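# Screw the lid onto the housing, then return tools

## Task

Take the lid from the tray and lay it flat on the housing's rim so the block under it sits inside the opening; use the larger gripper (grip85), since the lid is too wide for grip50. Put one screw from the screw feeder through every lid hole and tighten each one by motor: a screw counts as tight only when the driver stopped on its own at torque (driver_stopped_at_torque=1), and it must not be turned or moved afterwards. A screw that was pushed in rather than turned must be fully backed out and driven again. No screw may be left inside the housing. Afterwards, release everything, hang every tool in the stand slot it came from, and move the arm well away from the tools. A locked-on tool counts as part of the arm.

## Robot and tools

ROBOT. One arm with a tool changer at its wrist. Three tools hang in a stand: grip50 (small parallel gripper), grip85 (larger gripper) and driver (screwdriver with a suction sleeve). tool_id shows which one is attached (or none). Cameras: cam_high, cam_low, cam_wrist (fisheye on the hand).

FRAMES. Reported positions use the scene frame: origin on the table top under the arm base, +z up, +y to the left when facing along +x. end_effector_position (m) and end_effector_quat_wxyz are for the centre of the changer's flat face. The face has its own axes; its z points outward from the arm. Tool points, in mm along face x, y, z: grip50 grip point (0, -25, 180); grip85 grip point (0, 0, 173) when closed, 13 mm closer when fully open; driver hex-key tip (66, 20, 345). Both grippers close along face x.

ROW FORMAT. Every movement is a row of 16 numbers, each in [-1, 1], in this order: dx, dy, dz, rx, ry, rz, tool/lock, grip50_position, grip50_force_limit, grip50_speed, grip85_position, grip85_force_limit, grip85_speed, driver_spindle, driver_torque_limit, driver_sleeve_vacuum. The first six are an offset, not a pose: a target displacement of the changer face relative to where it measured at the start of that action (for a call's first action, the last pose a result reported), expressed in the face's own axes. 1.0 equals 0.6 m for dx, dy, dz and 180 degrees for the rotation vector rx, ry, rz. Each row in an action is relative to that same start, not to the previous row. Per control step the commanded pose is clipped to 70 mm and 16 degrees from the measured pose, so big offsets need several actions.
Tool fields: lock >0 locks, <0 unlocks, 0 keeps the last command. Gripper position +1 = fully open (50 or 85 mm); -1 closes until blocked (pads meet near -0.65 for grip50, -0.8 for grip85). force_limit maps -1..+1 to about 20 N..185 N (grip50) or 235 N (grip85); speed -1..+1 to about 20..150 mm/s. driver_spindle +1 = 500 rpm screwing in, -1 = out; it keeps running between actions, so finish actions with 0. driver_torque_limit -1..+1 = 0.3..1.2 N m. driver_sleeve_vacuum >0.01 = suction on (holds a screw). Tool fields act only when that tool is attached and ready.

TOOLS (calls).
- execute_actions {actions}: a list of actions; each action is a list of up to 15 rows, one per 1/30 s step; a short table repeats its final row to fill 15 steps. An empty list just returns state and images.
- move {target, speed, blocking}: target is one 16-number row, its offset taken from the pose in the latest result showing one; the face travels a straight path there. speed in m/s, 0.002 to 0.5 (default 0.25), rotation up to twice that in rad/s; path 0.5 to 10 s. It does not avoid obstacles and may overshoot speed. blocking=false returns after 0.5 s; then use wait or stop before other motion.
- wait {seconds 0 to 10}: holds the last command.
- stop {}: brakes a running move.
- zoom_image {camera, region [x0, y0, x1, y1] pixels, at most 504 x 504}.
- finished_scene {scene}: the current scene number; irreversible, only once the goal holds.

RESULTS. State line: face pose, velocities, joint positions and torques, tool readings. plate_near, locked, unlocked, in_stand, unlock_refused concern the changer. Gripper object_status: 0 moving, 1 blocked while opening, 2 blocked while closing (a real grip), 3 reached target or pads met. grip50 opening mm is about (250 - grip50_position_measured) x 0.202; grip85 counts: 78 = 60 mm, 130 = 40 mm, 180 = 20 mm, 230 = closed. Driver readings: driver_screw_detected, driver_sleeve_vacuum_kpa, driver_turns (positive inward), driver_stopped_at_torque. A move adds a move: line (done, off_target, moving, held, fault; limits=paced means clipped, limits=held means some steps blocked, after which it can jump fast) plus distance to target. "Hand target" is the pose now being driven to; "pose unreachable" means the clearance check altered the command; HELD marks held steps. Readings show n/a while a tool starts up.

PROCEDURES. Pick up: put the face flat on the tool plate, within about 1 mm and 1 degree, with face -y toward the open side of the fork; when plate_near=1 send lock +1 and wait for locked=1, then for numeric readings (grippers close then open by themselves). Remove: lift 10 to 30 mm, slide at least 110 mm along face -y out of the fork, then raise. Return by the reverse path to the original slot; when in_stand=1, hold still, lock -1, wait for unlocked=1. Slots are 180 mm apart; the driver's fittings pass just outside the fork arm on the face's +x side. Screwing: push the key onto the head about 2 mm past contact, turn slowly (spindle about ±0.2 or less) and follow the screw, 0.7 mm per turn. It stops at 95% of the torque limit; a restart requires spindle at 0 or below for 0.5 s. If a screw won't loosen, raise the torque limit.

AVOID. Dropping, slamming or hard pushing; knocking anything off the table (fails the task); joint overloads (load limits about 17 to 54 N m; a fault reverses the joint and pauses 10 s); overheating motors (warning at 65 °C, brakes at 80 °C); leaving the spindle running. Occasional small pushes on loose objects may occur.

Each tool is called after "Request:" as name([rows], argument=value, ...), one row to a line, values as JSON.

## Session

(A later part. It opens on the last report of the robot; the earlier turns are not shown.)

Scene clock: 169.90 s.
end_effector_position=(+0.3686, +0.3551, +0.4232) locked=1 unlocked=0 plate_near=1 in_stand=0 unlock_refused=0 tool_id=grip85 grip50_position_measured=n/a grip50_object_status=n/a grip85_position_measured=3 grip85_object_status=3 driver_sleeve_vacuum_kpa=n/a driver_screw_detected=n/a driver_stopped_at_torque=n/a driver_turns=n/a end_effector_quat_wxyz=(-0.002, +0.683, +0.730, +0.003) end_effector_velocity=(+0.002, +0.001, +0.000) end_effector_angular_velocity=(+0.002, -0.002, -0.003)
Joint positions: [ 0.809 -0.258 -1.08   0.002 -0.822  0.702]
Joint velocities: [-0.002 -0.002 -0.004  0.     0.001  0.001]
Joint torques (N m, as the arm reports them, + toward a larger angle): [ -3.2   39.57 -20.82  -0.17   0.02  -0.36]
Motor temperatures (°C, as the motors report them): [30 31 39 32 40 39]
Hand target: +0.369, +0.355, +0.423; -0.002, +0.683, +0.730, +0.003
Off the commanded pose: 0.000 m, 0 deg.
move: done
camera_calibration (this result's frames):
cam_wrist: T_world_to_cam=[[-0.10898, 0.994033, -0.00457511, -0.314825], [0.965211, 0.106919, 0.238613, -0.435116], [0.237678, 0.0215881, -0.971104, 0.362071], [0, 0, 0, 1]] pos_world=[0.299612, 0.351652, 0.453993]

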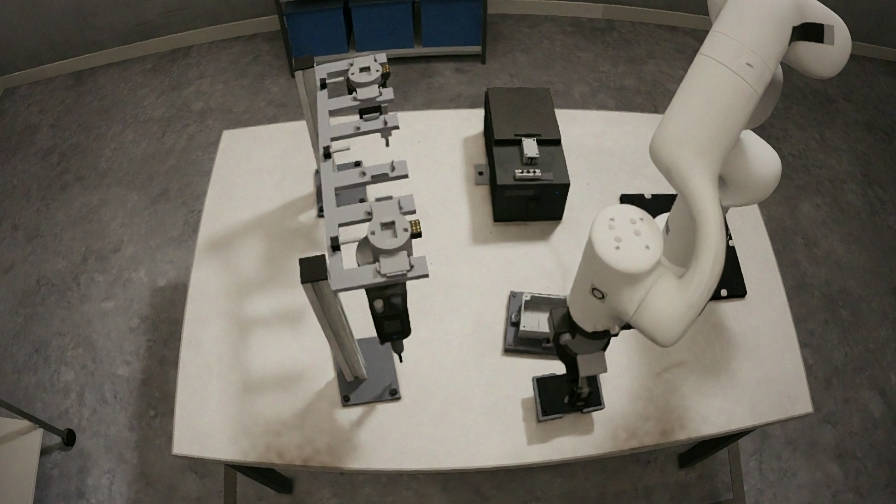

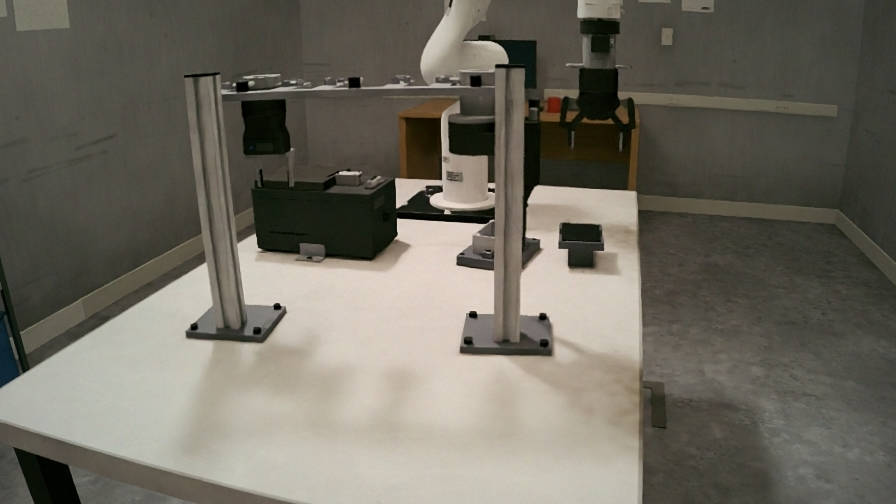

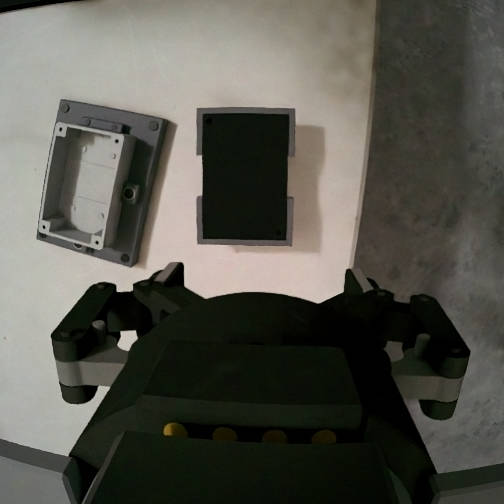

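Request:
move(target=[-0.0317,-0.07,0.205,0,0,0,1,0,0,0,1,0,1,0,0,0], speed=0.2)

Request:
zoom_image(camera="cam_low", region=[530,130,670,280])

Scene clock: 215.23 s.
end_effector_position=(+0.3283, +0.3343, +0.3004) locked=1 unlocked=0 plate_near=1 in_stand=0 unlock_refused=0 tool_id=grip85 grip50_position_measured=n/a grip50_object_status=n/a grip85_position_measured=3 grip85_object_status=3 driver_sleeve_vacuum_kpa=n/a driver_screw_detected=n/a driver_stopped_at_torque=n/a driver_turns=n/a end_effector_quat_wxyz=(-0.002, +0.683, +0.730, +0.003) end_effector_velocity=(-0.001, -0.001, -0.002) end_effector_angular_velocity=(-0.001, +0.001, -0.000)
Joint positions: [ 0.836 -0.331 -0.854  0.002 -0.521  0.729]
Joint velocities: [ 0.    -0.002  0.003 -0.     0.004  0.   ]
Joint torques (N m, as the arm reports them, + toward a larger angle): [ -1.6   38.79 -17.76  -0.18  -0.03  -0.19]
Motor temperatures (°C, as the motors report them): [30 31 40 32 39 39]
Hand target: +0.328, +0.334, +0.300; -0.002, +0.683, +0.730, +0.003
Off the commanded pose: 0.000 m, 0 deg.
move: done
camera_calibration (this result's frames):
cam_wrist: T_world_to_cam=[[-0.108623, 0.994074, -0.0043232, -0.299275], [0.965054, 0.106493, 0.239437, -0.364702], [0.238479, 0.0218363, -0.970902, 0.252492], [0, 0, 0, 1]] pos_world=[0.259235, 0.330826, 0.331174]

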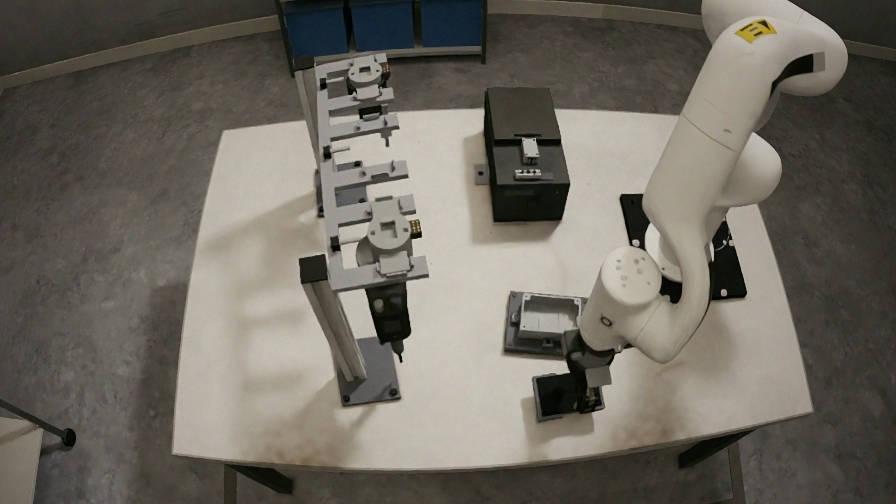

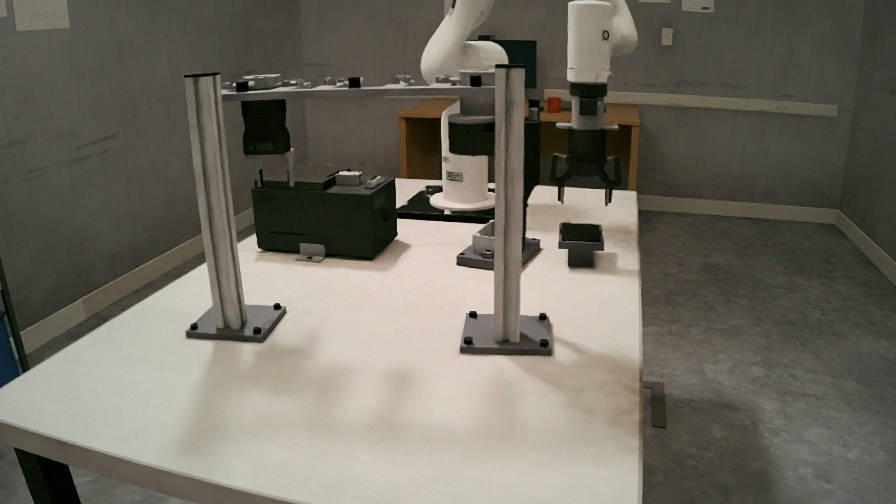

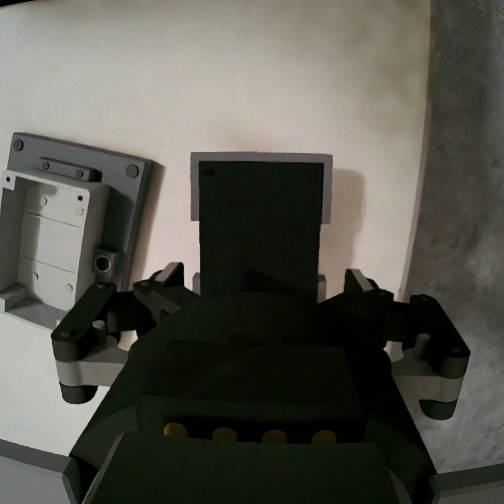

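Region (530, 130, 670, 280) of cam_low's 896x504 image, scaled by 3.360, with more detail than that image has; it fills the left 470 columns of this view, and the rest is white.

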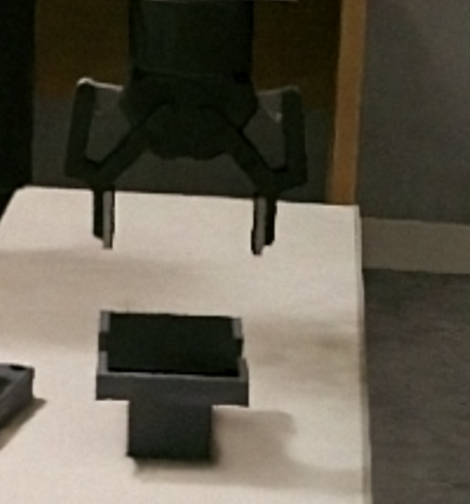

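Request:
zoom_image(camera="cam_wrist", region=[160,140,380,310])

Region (160, 140, 380, 310) of cam_wrist's 504x504 image, scaled by 2.291, with more detail than that image has; it fills the top 389 rows of this view, and the rest is white.

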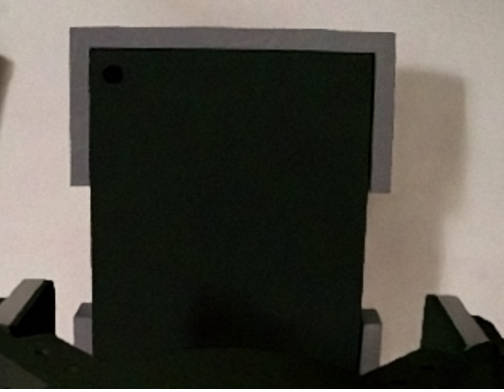

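Request:
move(target=[-0.0062,-0.004,0.0667,0,0,0,1,0,0,0,1,0,1,0,0,0], speed=0.1)

Request:
zoom_image(camera="cam_low", region=[540,170,630,270])

Request:
zoom_image(camera="cam_wrist", region=[150,150,380,310])

Scene clock: 270.47 s.
end_effector_position=(+0.3262, +0.3308, +0.2606) locked=1 unlocked=0 plate_near=1 in_stand=0 unlock_refused=0 tool_id=grip85 grip50_position_measured=n/a grip50_object_status=n/a grip85_position_measured=3 grip85_object_status=3 driver_sleeve_vacuum_kpa=n/a driver_screw_detected=n/a driver_stopped_at_torque=n/a driver_turns=n/a end_effector_quat_wxyz=(-0.002, +0.683, +0.730, +0.003) end_effector_velocity=(-0.001, +0.000, -0.001) end_effector_angular_velocity=(-0.000, +0.000, +0.001)
Joint positions: [ 0.834 -0.399 -0.829  0.002 -0.428  0.726]
Joint velocities: [ 0.001 -0.001  0.001  0.     0.002 -0.001]
Joint torques (N m, as the arm reports them, + toward a larger angle): [ -1.12  40.63 -16.47   0.36   0.07  -0.3 ]
Motor temperatures (°C, as the motors report them): [30 31 39 32 39 39]
Hand target: +0.326, +0.331, +0.260; -0.002, +0.683, +0.730, +0.003
Off the commanded pose: 0.000 m, 0 deg.
move: done
camera_calibration (this result's frames):
cam_wrist: T_world_to_cam=[[-0.108546, 0.994083, -0.00418828, -0.296215], [0.964972, 0.106378, 0.239817, -0.352884], [0.238844, 0.0219897, -0.970809, 0.214178], [0, 0, 0, 1]] pos_world=[0.257215, 0.327292, 0.291312]

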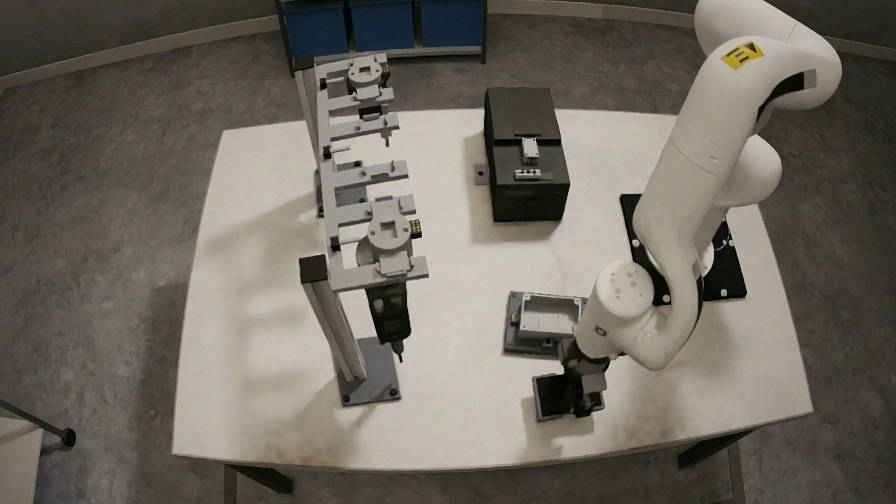

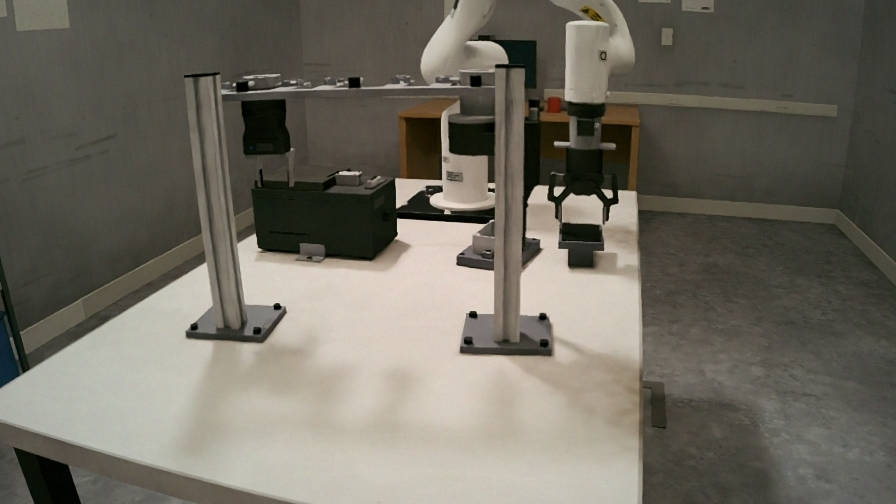

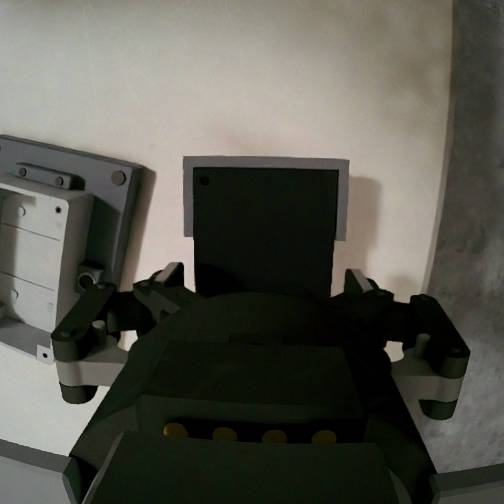

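Region (540, 170, 630, 270) of cam_low's 896x504 image, scaled by 5.040, with more detail than that image has; it fills the left 454 columns of this view, and the rest is white.

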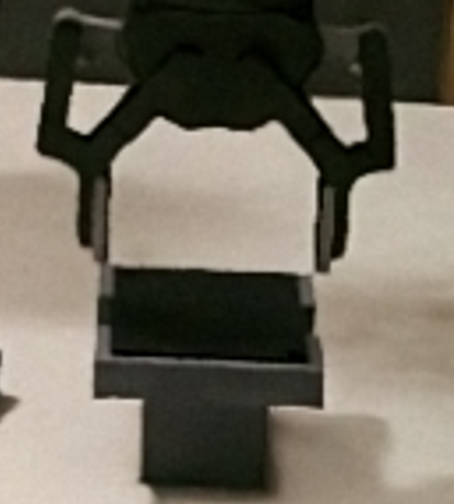

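Region (150, 150, 380, 310) of cam_wrist's 504x504 image, scaled by 2.191, with more detail than that image has; it fills the top 351 rows of this view, and the rest is white.

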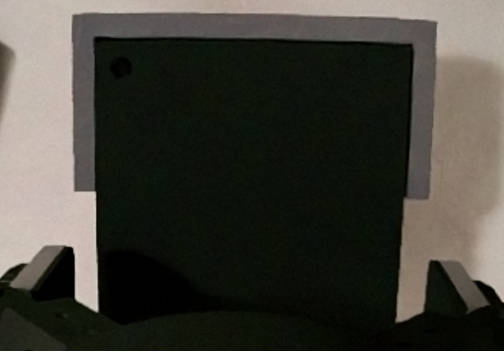

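Request:
move(target=[-0.001,0,0.0293,0,0,0,1,0,0,0,1,0,1,0,0,0], speed=0.04)

Request:
zoom_image(camera="cam_low", region=[550,200,620,270])

Request:
zoom_image(camera="cam_high", region=[520,350,630,440])

Scene clock: 298.43 s.
end_effector_position=(+0.3263, +0.3303, +0.2431) locked=1 unlocked=0 plate_near=1 in_stand=0 unlock_refused=0 tool_id=grip85 grip50_position_measured=n/a grip50_object_status=n/a grip85_position_measured=3 grip85_object_status=3 driver_sleeve_vacuum_kpa=n/a driver_screw_detected=n/a driver_stopped_at_torque=n/a driver_turns=n/a end_effector_quat_wxyz=(-0.002, +0.683, +0.730, +0.004) end_effector_velocity=(+0.000, -0.000, -0.001) end_effector_angular_velocity=(-0.000, +0.000, +0.000)
Joint positions: [ 0.833 -0.434 -0.825  0.002 -0.389  0.725]
Joint velocities: [-0.    -0.001 -0.    -0.     0.001 -0.   ]
Joint torques (N m, as the arm reports them, + toward a larger angle): [ -1.98  40.37 -16.27  -0.21   0.07  -0.23]
Motor temperatures (°C, as the motors report them): [30 31 39 32 39 39]
Hand target: +0.326, +0.330, +0.243; -0.002, +0.683, +0.730, +0.003
Off the commanded pose: 0.000 m, 0 deg.
move: done
camera_calibration (this result's frames):
cam_wrist: T_world_to_cam=[[-0.108518, 0.994086, -0.00414945, -0.295846], [0.964942, 0.106338, 0.239958, -0.348751], [0.238981, 0.0220358, -0.970774, 0.197122], [0, 0, 0, 1]] pos_world=[0.257311, 0.326838, 0.273819]

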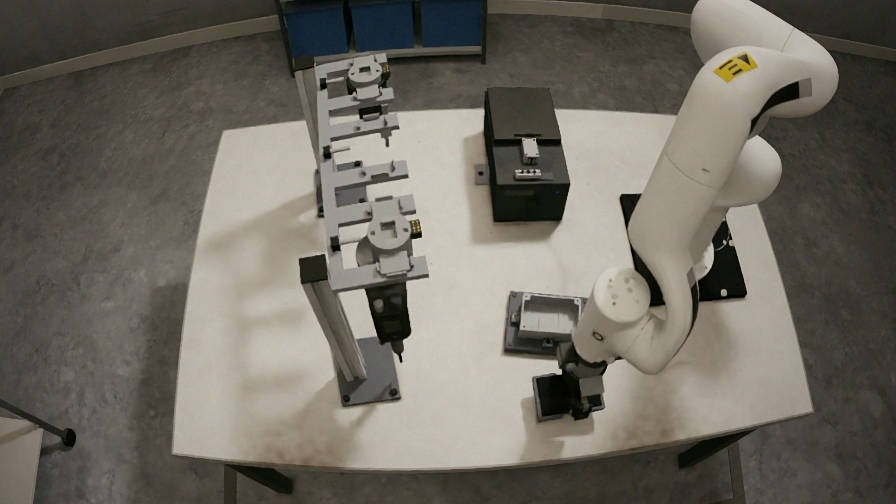

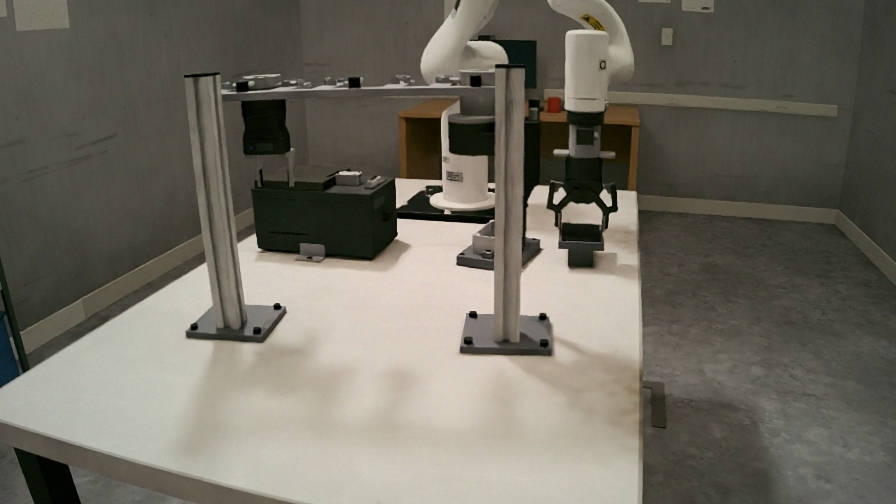

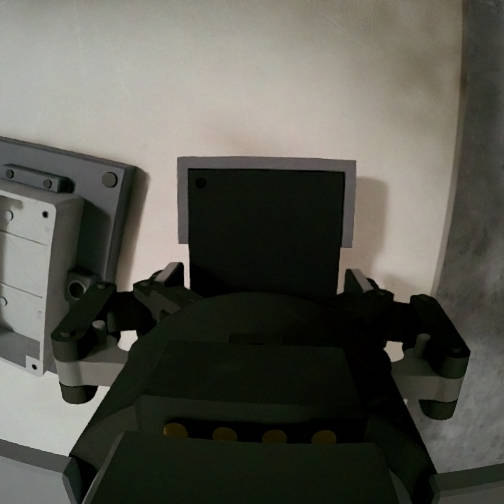

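Region (550, 200, 620, 270) of cam_low's 896x504 image, scaled by 7.200, with more detail than that image has.

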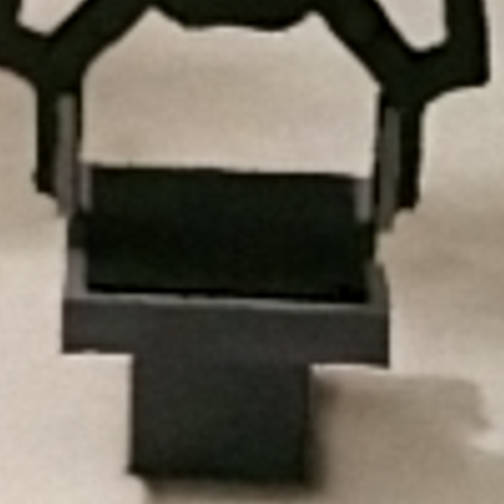

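Region (520, 350, 630, 440) of cam_high's 896x504 image, scaled by 4.582, with more detail than that image has; it fills the top 412 rows of this view, and the rest is white.

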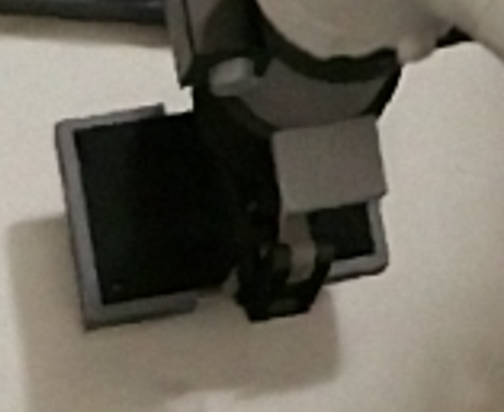

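Request:
move(target=[0,0,0.0117,0,0,0,1,0,0,0,1,0,1,0,0,0], speed=0.015)

Request:
zoom_image(camera="cam_low", region=[550,200,620,270])

Scene clock: 365.33 s.
end_effector_position=(+0.3263, +0.3303, +0.2362) locked=1 unlocked=0 plate_near=1 in_stand=0 unlock_refused=0 tool_id=grip85 grip50_position_measured=n/a grip50_object_status=n/a grip85_position_measured=3 grip85_object_status=3 driver_sleeve_vacuum_kpa=n/a driver_screw_detected=n/a driver_stopped_at_torque=n/a driver_turns=n/a end_effector_quat_wxyz=(-0.002, +0.683, +0.730, +0.004) end_effector_velocity=(+0.001, +0.001, -0.000) end_effector_angular_velocity=(+0.002, -0.002, +0.001)
Joint positions: [ 0.833 -0.448 -0.824  0.002 -0.374  0.725]
Joint velocities: [-0.    -0.002 -0.001 -0.     0.004 -0.001]
Joint torques (N m, as the arm reports them, + toward a larger angle): [ -2.15  41.73 -15.87  -0.18  -0.06  -0.24]
Motor temperatures (°C, as the motors report them): [30 31 39 32 39 39]
Hand target: +0.326, +0.330, +0.236; -0.002, +0.683, +0.730, +0.004
Off the commanded pose: 0.000 m, 0 deg.
move: done
camera_calibration (this result's frames):
cam_wrist: T_world_to_cam=[[-0.108509, 0.994086, -0.0042178, -0.295892], [0.964952, 0.106347, 0.239914, -0.34708], [0.238943, 0.0219629, -0.970785, 0.190412], [0, 0, 0, 1]] pos_world=[0.257311, 0.326871, 0.26687]

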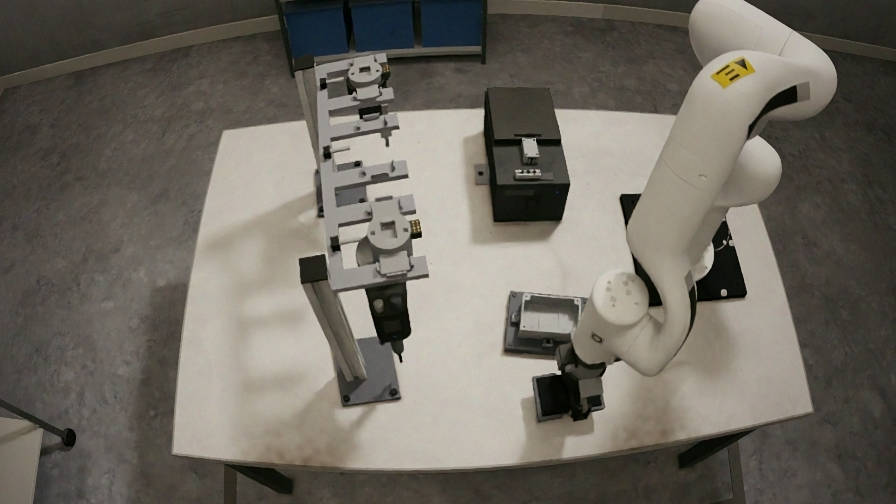

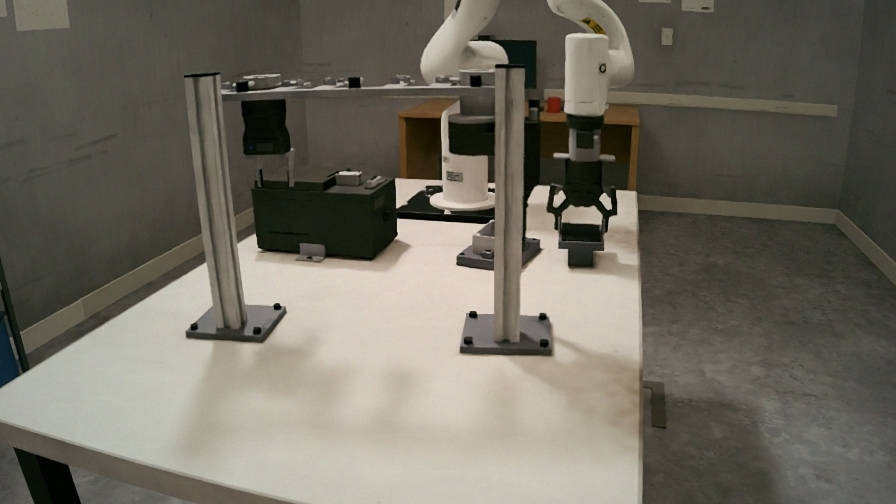

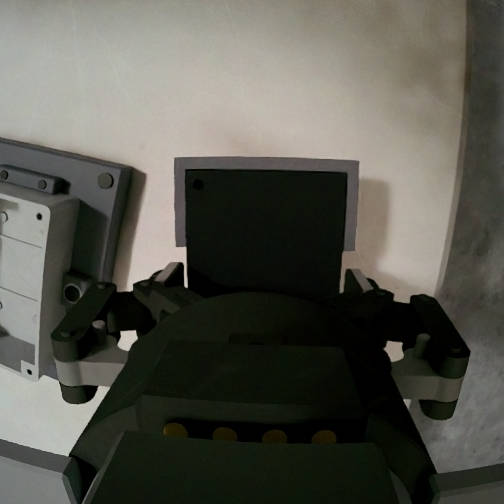

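Region (550, 200, 620, 270) of cam_low's 896x504 image, scaled by 7.200, with more detail than that image has.

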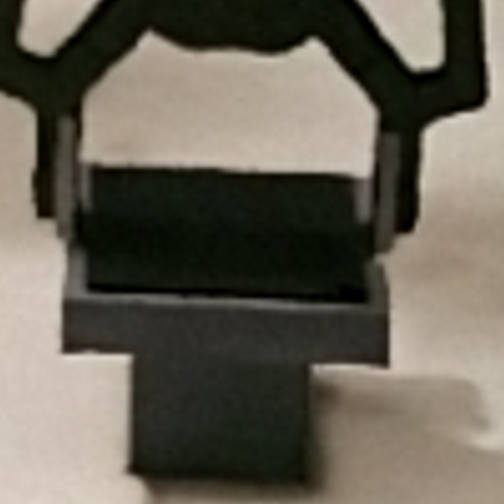

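Request:
execute_actions([
  [[0,0,0.003,0,0,0,1,0,0,0,1,0,1,0,0,0],[0,0,0.005,0,0,0,1,0,0,0,1,0,1,0,0,0],[0,0,0.007,0,0,0,1,0,0,0,1,0,1,0,0,0]],
  [[0,0,0,0,0,0,1,0,0,0,-1,-0.3,-0.6,0,0,0]],
  [[0,0,0,0,0,0,1,0,0,0,-1,-0.3,-0.6,0,0,0]],
])

Request:
zoom_image(camera="cam_low", region=[550,200,620,270])

Scene clock: 382.33 s.
end_effector_position=(+0.3264, +0.3305, +0.2326) locked=1 unlocked=0 plate_near=1 in_stand=0 unlock_refused=0 tool_id=grip85 grip50_position_measured=n/a grip50_object_status=n/a grip85_position_measured=24 grip85_object_status=2 driver_sleeve_vacuum_kpa=n/a driver_screw_detected=n/a driver_stopped_at_torque=n/a driver_turns=n/a end_effector_quat_wxyz=(-0.002, +0.683, +0.730, +0.003) end_effector_velocity=(-0.000, -0.001, -0.001) end_effector_angular_velocity=(-0.001, +0.001, -0.001)
Joint positions: [ 0.833 -0.456 -0.825  0.002 -0.367  0.725]
Joint velocities: [-0.    -0.001  0.002  0.001  0.002  0.   ]
Joint torques (N m, as the arm reports them, + toward a larger angle): [ -1.83  26.78 -12.27   0.19   2.98  -0.02]
Motor temperatures (°C, as the motors report them): [30 31 39 32 39 39]
Hand target: +0.326, +0.330, +0.233; -0.002, +0.683, +0.730, +0.003
Off the commanded pose: 0.000 m, 0 deg.
Step readings (end_effector_position; steps 1 to 15: 1st action; 16 to 30: 2nd action; 31 to 45: 3rd action):
0: (+0.3264, +0.3304, +0.2361)
1: (+0.3264, +0.3304, +0.2361)
2: (+0.3264, +0.3304, +0.2359)
4: (+0.3264, +0.3305, +0.2345)
8: (+0.3262, +0.3303, +0.2322)
15: (+0.3264, +0.3304, +0.2320)
16: (+0.3264, +0.3304, +0.2320)
17: (+0.3264, +0.3304, +0.2320)
19: (+0.3264, +0.3304, +0.2320)
23: (+0.3265, +0.3305, +0.2327)
30: (+0.3264, +0.3305, +0.2326)
31: (+0.3264, +0.3305, +0.2326)
32: (+0.3264, +0.3305, +0.2326)
34: (+0.3264, +0.3305, +0.2327)
38: (+0.3264, +0.3305, +0.2326)
45: end_effector_position above
camera_calibration (this result's frames):
cam_wrist: T_world_to_cam=[[-0.108645, 0.99407, -0.0045087, -0.29591], [0.965009, 0.106555, 0.239591, -0.346361], [0.238651, 0.0216794, -0.970863, 0.187164], [0, 0, 0, 1]] pos_world=[0.257426, 0.327004, 0.263362]

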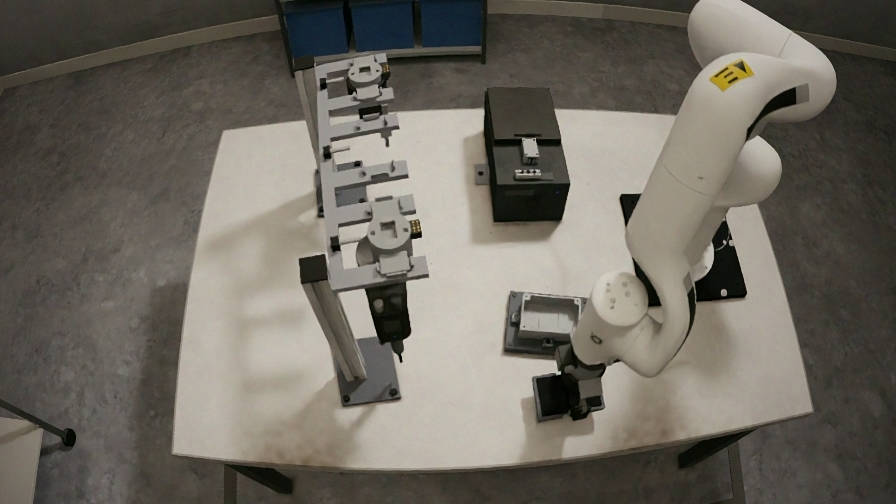

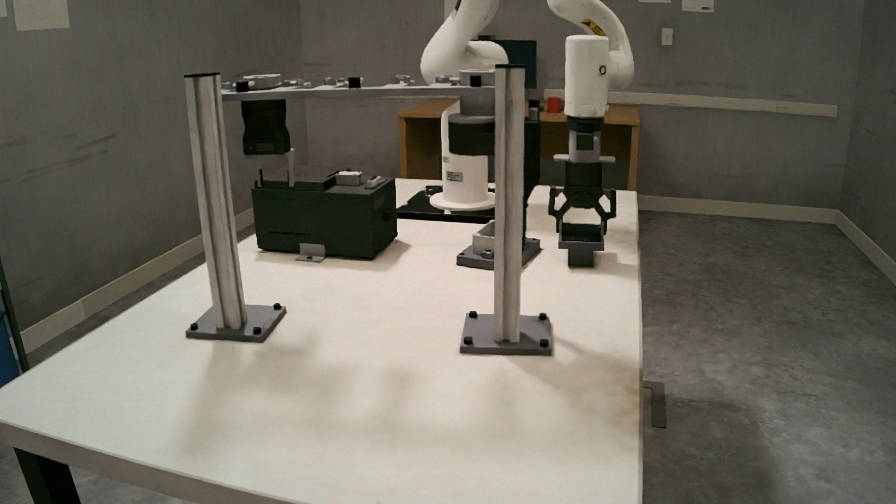

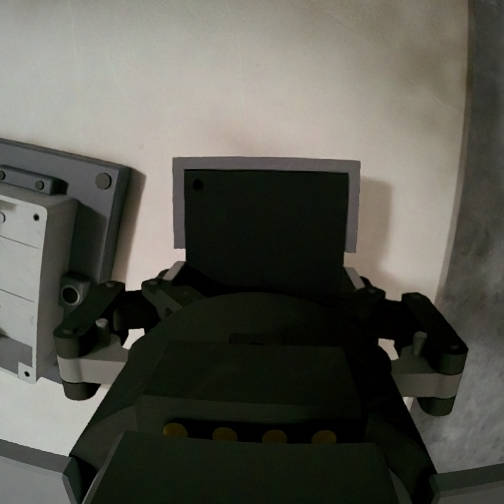

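Region (550, 200, 620, 270) of cam_low's 896x504 image, scaled by 7.200, with more detail than that image has.

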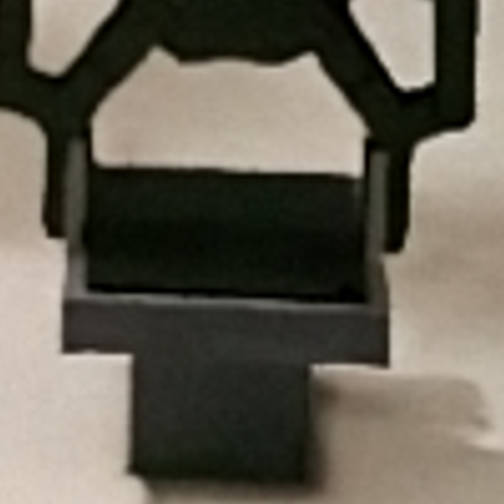

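Gripped at count 24. Lift slowly.

Request:
move(target=[0,0,-0.04,0,0,0,1,0,0,0,-1,-0.3,-0.6,0,0,0], speed=0.02)

Request:
zoom_image(camera="cam_low", region=[540,180,630,270])

Scene clock: 396.93 s.
end_effector_position=(+0.3286, +0.3327, +0.2298) locked=1 unlocked=0 plate_near=1 in_stand=0 unlock_refused=0 tool_id=grip85 grip50_position_measured=n/a grip50_object_status=n/a grip85_position_measured=25 grip85_object_status=2 driver_sleeve_vacuum_kpa=n/a driver_screw_detected=n/a driver_stopped_at_torque=n/a driver_turns=n/a end_effector_quat_wxyz=(-0.002, +0.683, +0.730, -0.010) end_effector_velocity=(+0.000, +0.000, -0.000) end_effector_angular_velocity=(+0.001, -0.001, -0.001)
Joint positions: [ 0.833 -0.476 -0.846  0.002 -0.396  0.725]
Joint velocities: [-0.    -0.     0.     0.001  0.001  0.   ]
Joint torques (N m, as the arm reports them, + toward a larger angle): [ -2.67 -93.59  21.7   -1.04  14.32  -0.32]
Motor temperatures (°C, as the motors report them): [30 31 39 32 42 39]
Hand target: +0.320, +0.324, +0.211; -0.003, +0.683, +0.730, -0.021
Off the commanded pose: 0.027 m, 2 deg.
TORQUE FAULT: the external load on joint 2 (shoulder) reached its load limit, and the arm stopped for 10 seconds. That time counts as 20 of the actions that you can send in this scene. The arm's remaining commands of this call were not run. Joint 2 (shoulder) moved back by up to 3 degrees. The arm holds there, with the lock and driver_spindle numbers at 0 and the other tool numbers unchanged, and accepts commands again: back off and push less far. The arm stops again, at the same cost, whenever a joint's load reaches its limit.
move: fault
camera_calibration (this result's frames):
cam_wrist: T_world_to_cam=[[-0.109043, 0.993807, -0.0213939, -0.293771], [0.969305, 0.111076, 0.219342, -0.346253], [0.220359, 0.00318041, -0.975414, 0.197064], [0, 0, 0, 1]] pos_world=[0.260166, 0.329785, 0.261882]

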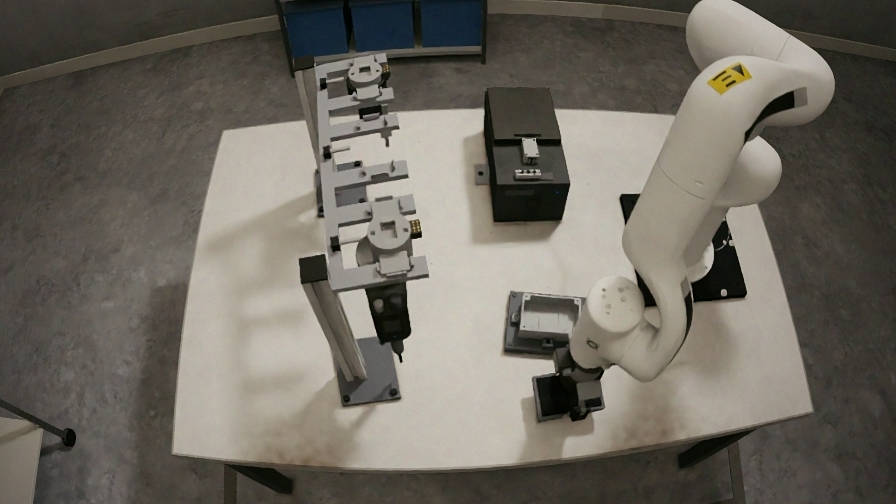

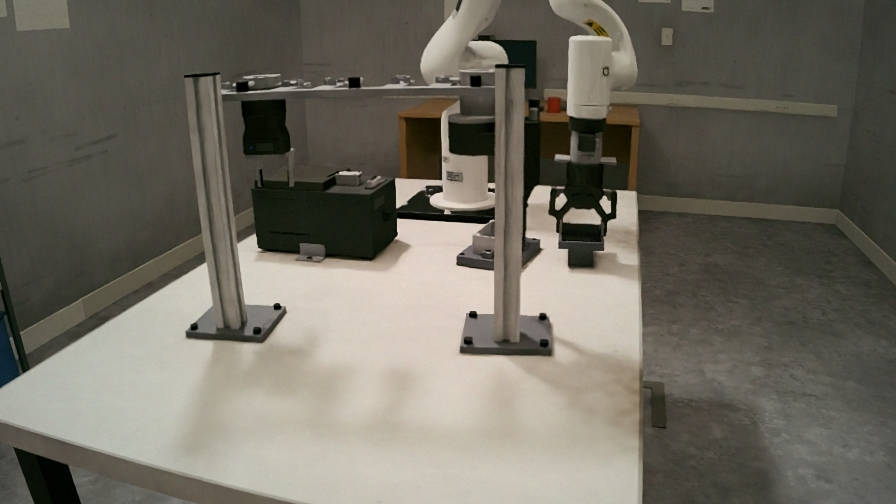

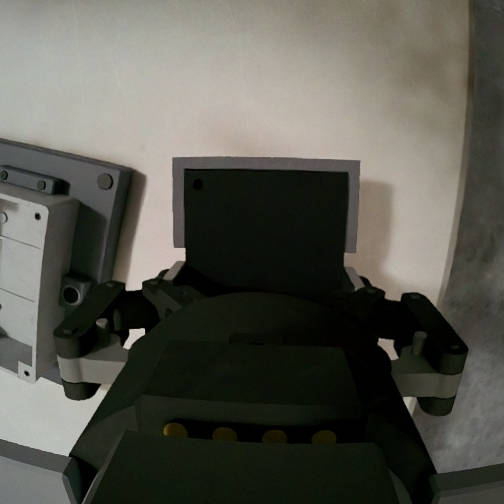

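Region (540, 180, 630, 270) of cam_low's 896x504 image, scaled by 5.600, with more detail than that image has.

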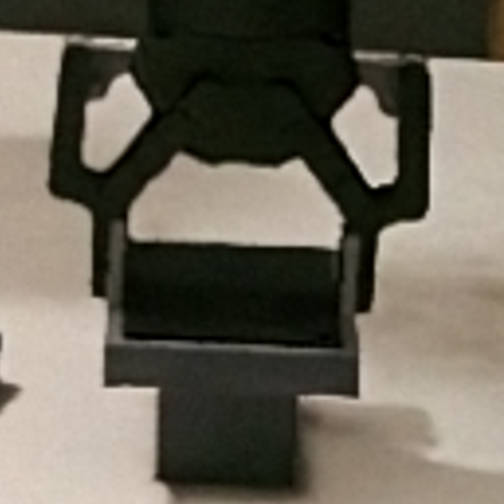

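Request:
execute_actions([
  [[0,0,-0.005,0,0,0,1,0,0,0,1,-0.3,1,0,0,0]],
  [[0,0,-0.015,0,0,0,1,0,0,0,1,-0.3,1,0,0,0]],
])

Scene clock: 407.00 s.
end_effector_position=(+0.3339, +0.3379, +0.2546) locked=1 unlocked=0 plate_near=1 in_stand=0 unlock_refused=0 tool_id=grip85 grip50_position_measured=n/a grip50_object_status=n/a grip85_position_measured=26 grip85_object_status=2 driver_sleeve_vacuum_kpa=n/a driver_screw_detected=n/a driver_stopped_at_torque=n/a driver_turns=n/a end_effector_quat_wxyz=(-0.002, +0.683, +0.730, +0.016) end_effector_velocity=(-0.000, -0.000, -0.000) end_effector_angular_velocity=(-0.000, -0.000, +0.001)
Joint positions: [ 0.833 -0.423 -0.846  0.002 -0.396  0.725]
Joint velocities: [ 0.     0.     0.    -0.001 -0.    -0.   ]
Joint torques (N m, as the arm reports them, + toward a larger angle): [ -1.21  42.2  -17.24  -0.31   0.14  -0.25]
Motor temperatures (°C, as the motors report them): [30 31 39 32 41 39]
Hand target: +0.334, +0.338, +0.255; -0.002, +0.683, +0.730, +0.016
Off the commanded pose: 0.023 m, 3 deg.
TORQUE FAULT: the external load on joint 2 (shoulder) reached its load limit, and the arm stopped for 10 seconds. That time counts as 7 of the actions that you can send in this scene; the call itself counts as one more. The arm ran no command of this call. Joint 2 (shoulder) moved back by up to 3 degrees. The arm holds there, with the lock and driver_spindle numbers at 0 and the other tool numbers unchanged, and accepts commands again: back off and push less far. The arm stops again, at the same cost, whenever a joint's load reaches its limit.
Step readings (end_effector_position):
0: (+0.3339, +0.3379, +0.2546)
1: (+0.3339, +0.3379, +0.2546)
2: (+0.3339, +0.3379, +0.2546)
4: (+0.3339, +0.3379, +0.2546)
8: (+0.3339, +0.3379, +0.2546)
15: (+0.3339, +0.3379, +0.2546)
camera_calibration (this result's frames):
cam_wrist: T_world_to_cam=[[-0.108672, 0.994009, 0.0116909, -0.306478], [0.96054, 0.101969, 0.258777, -0.361422], [0.256035, 0.0393513, -0.965866, 0.193486], [0, 0, 0, 1]] pos_world=[0.264316, 0.333882, 0.283992]

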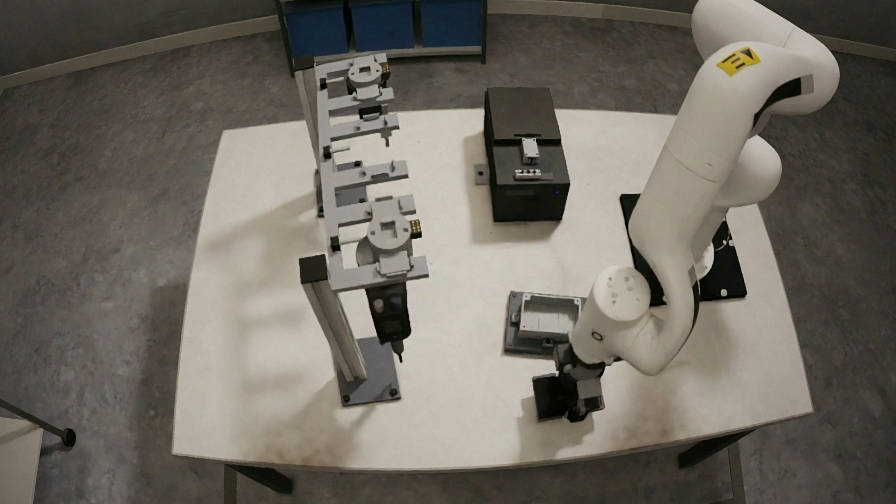

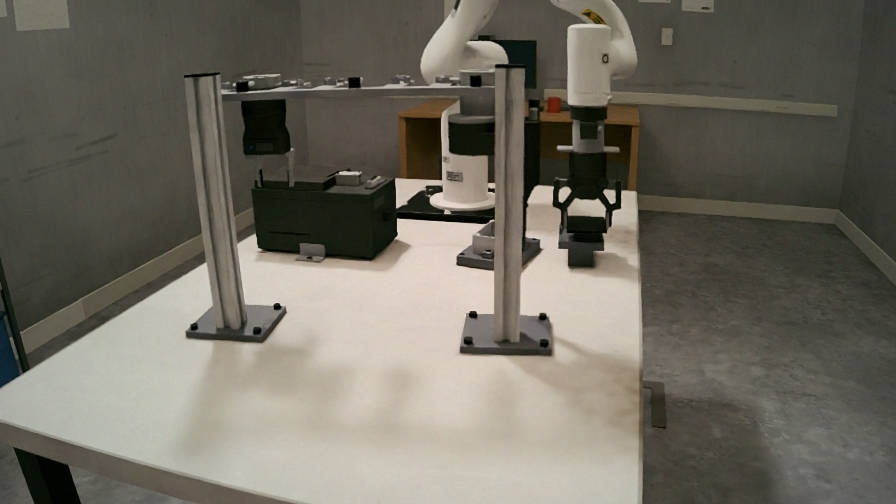

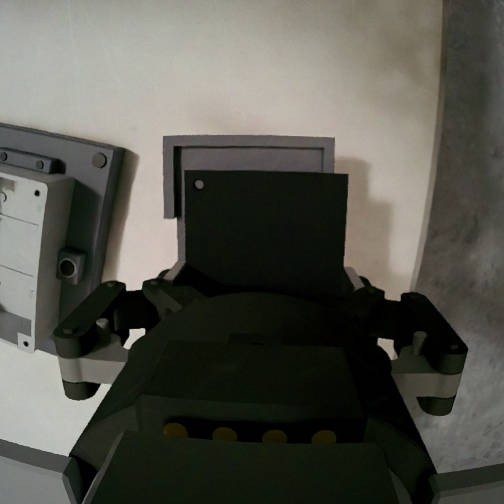

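Request:
move(target=[0,0,-0.1,0.006,-0.00565,0,1,0,0,0,-1,-0.3,-0.6,0,0,0], speed=0.04)

Request:
zoom_image(camera="cam_low", region=[530,130,650,270])

Scene clock: 427.77 s.
end_effector_position=(+0.3327, +0.3364, +0.3144) locked=1 unlocked=0 plate_near=1 in_stand=0 unlock_refused=0 tool_id=grip85 grip50_position_measured=n/a grip50_object_status=n/a grip85_position_measured=26 grip85_object_status=2 driver_sleeve_vacuum_kpa=n/a driver_screw_detected=n/a driver_stopped_at_torque=n/a driver_turns=n/a end_effector_quat_wxyz=(-0.002, +0.683, +0.730, +0.003) end_effector_velocity=(-0.000, -0.001, +0.000) end_effector_angular_velocity=(-0.001, +0.001, -0.000)
Joint positions: [ 0.833 -0.317 -0.875  0.    -0.557  0.727]
Joint velocities: [-0.001  0.001  0.001 -0.    -0.002 -0.   ]
Joint torques (N m, as the arm reports them, + toward a larger angle): [ -2.98  38.65 -19.33   0.32   0.08  -0.24]
Motor temperatures (°C, as the motors report them): [30 31 39 32 41 39]
Hand target: +0.333, +0.336, +0.315; -0.002, +0.683, +0.730, +0.003
Off the commanded pose: 0.000 m, 0 deg.
move: done
camera_calibration (this result's frames):
cam_wrist: T_world_to_cam=[[-0.108818, 0.994049, -0.00511883, -0.300507], [0.964986, 0.10687, 0.239541, -0.372671], [0.238662, 0.0211267, -0.970873, 0.265135], [0, 0, 0, 1]] pos_world=[0.263644, 0.332944, 0.345144]

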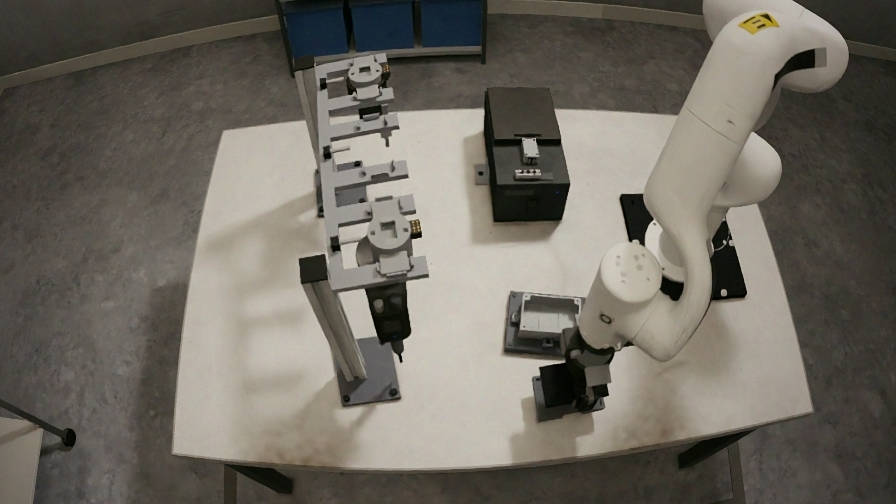

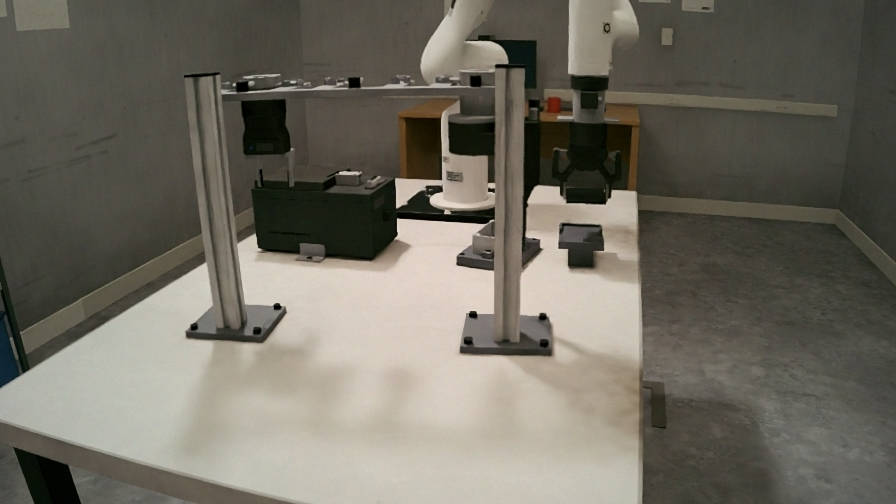

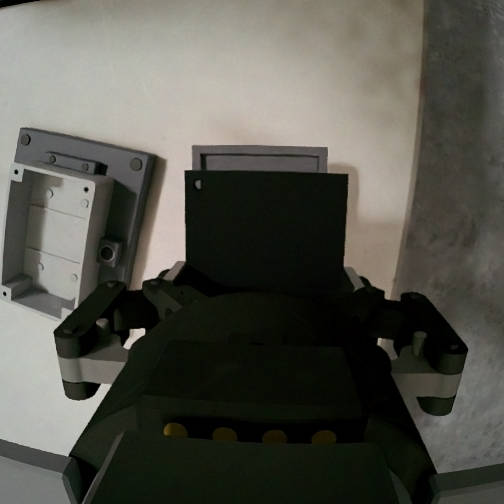

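Region (530, 130, 650, 270) of cam_low's 896x504 image, scaled by 3.600, with more detail than that image has; it fills the left 432 columns of this view, and the rest is white.

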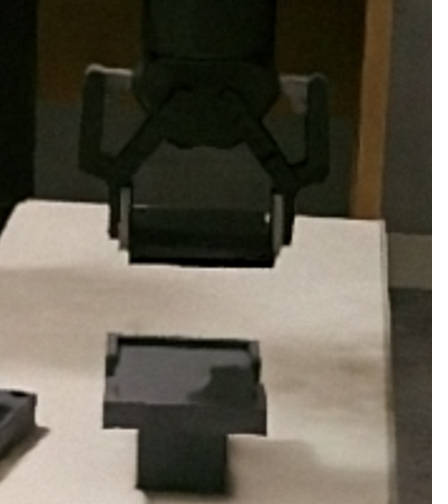

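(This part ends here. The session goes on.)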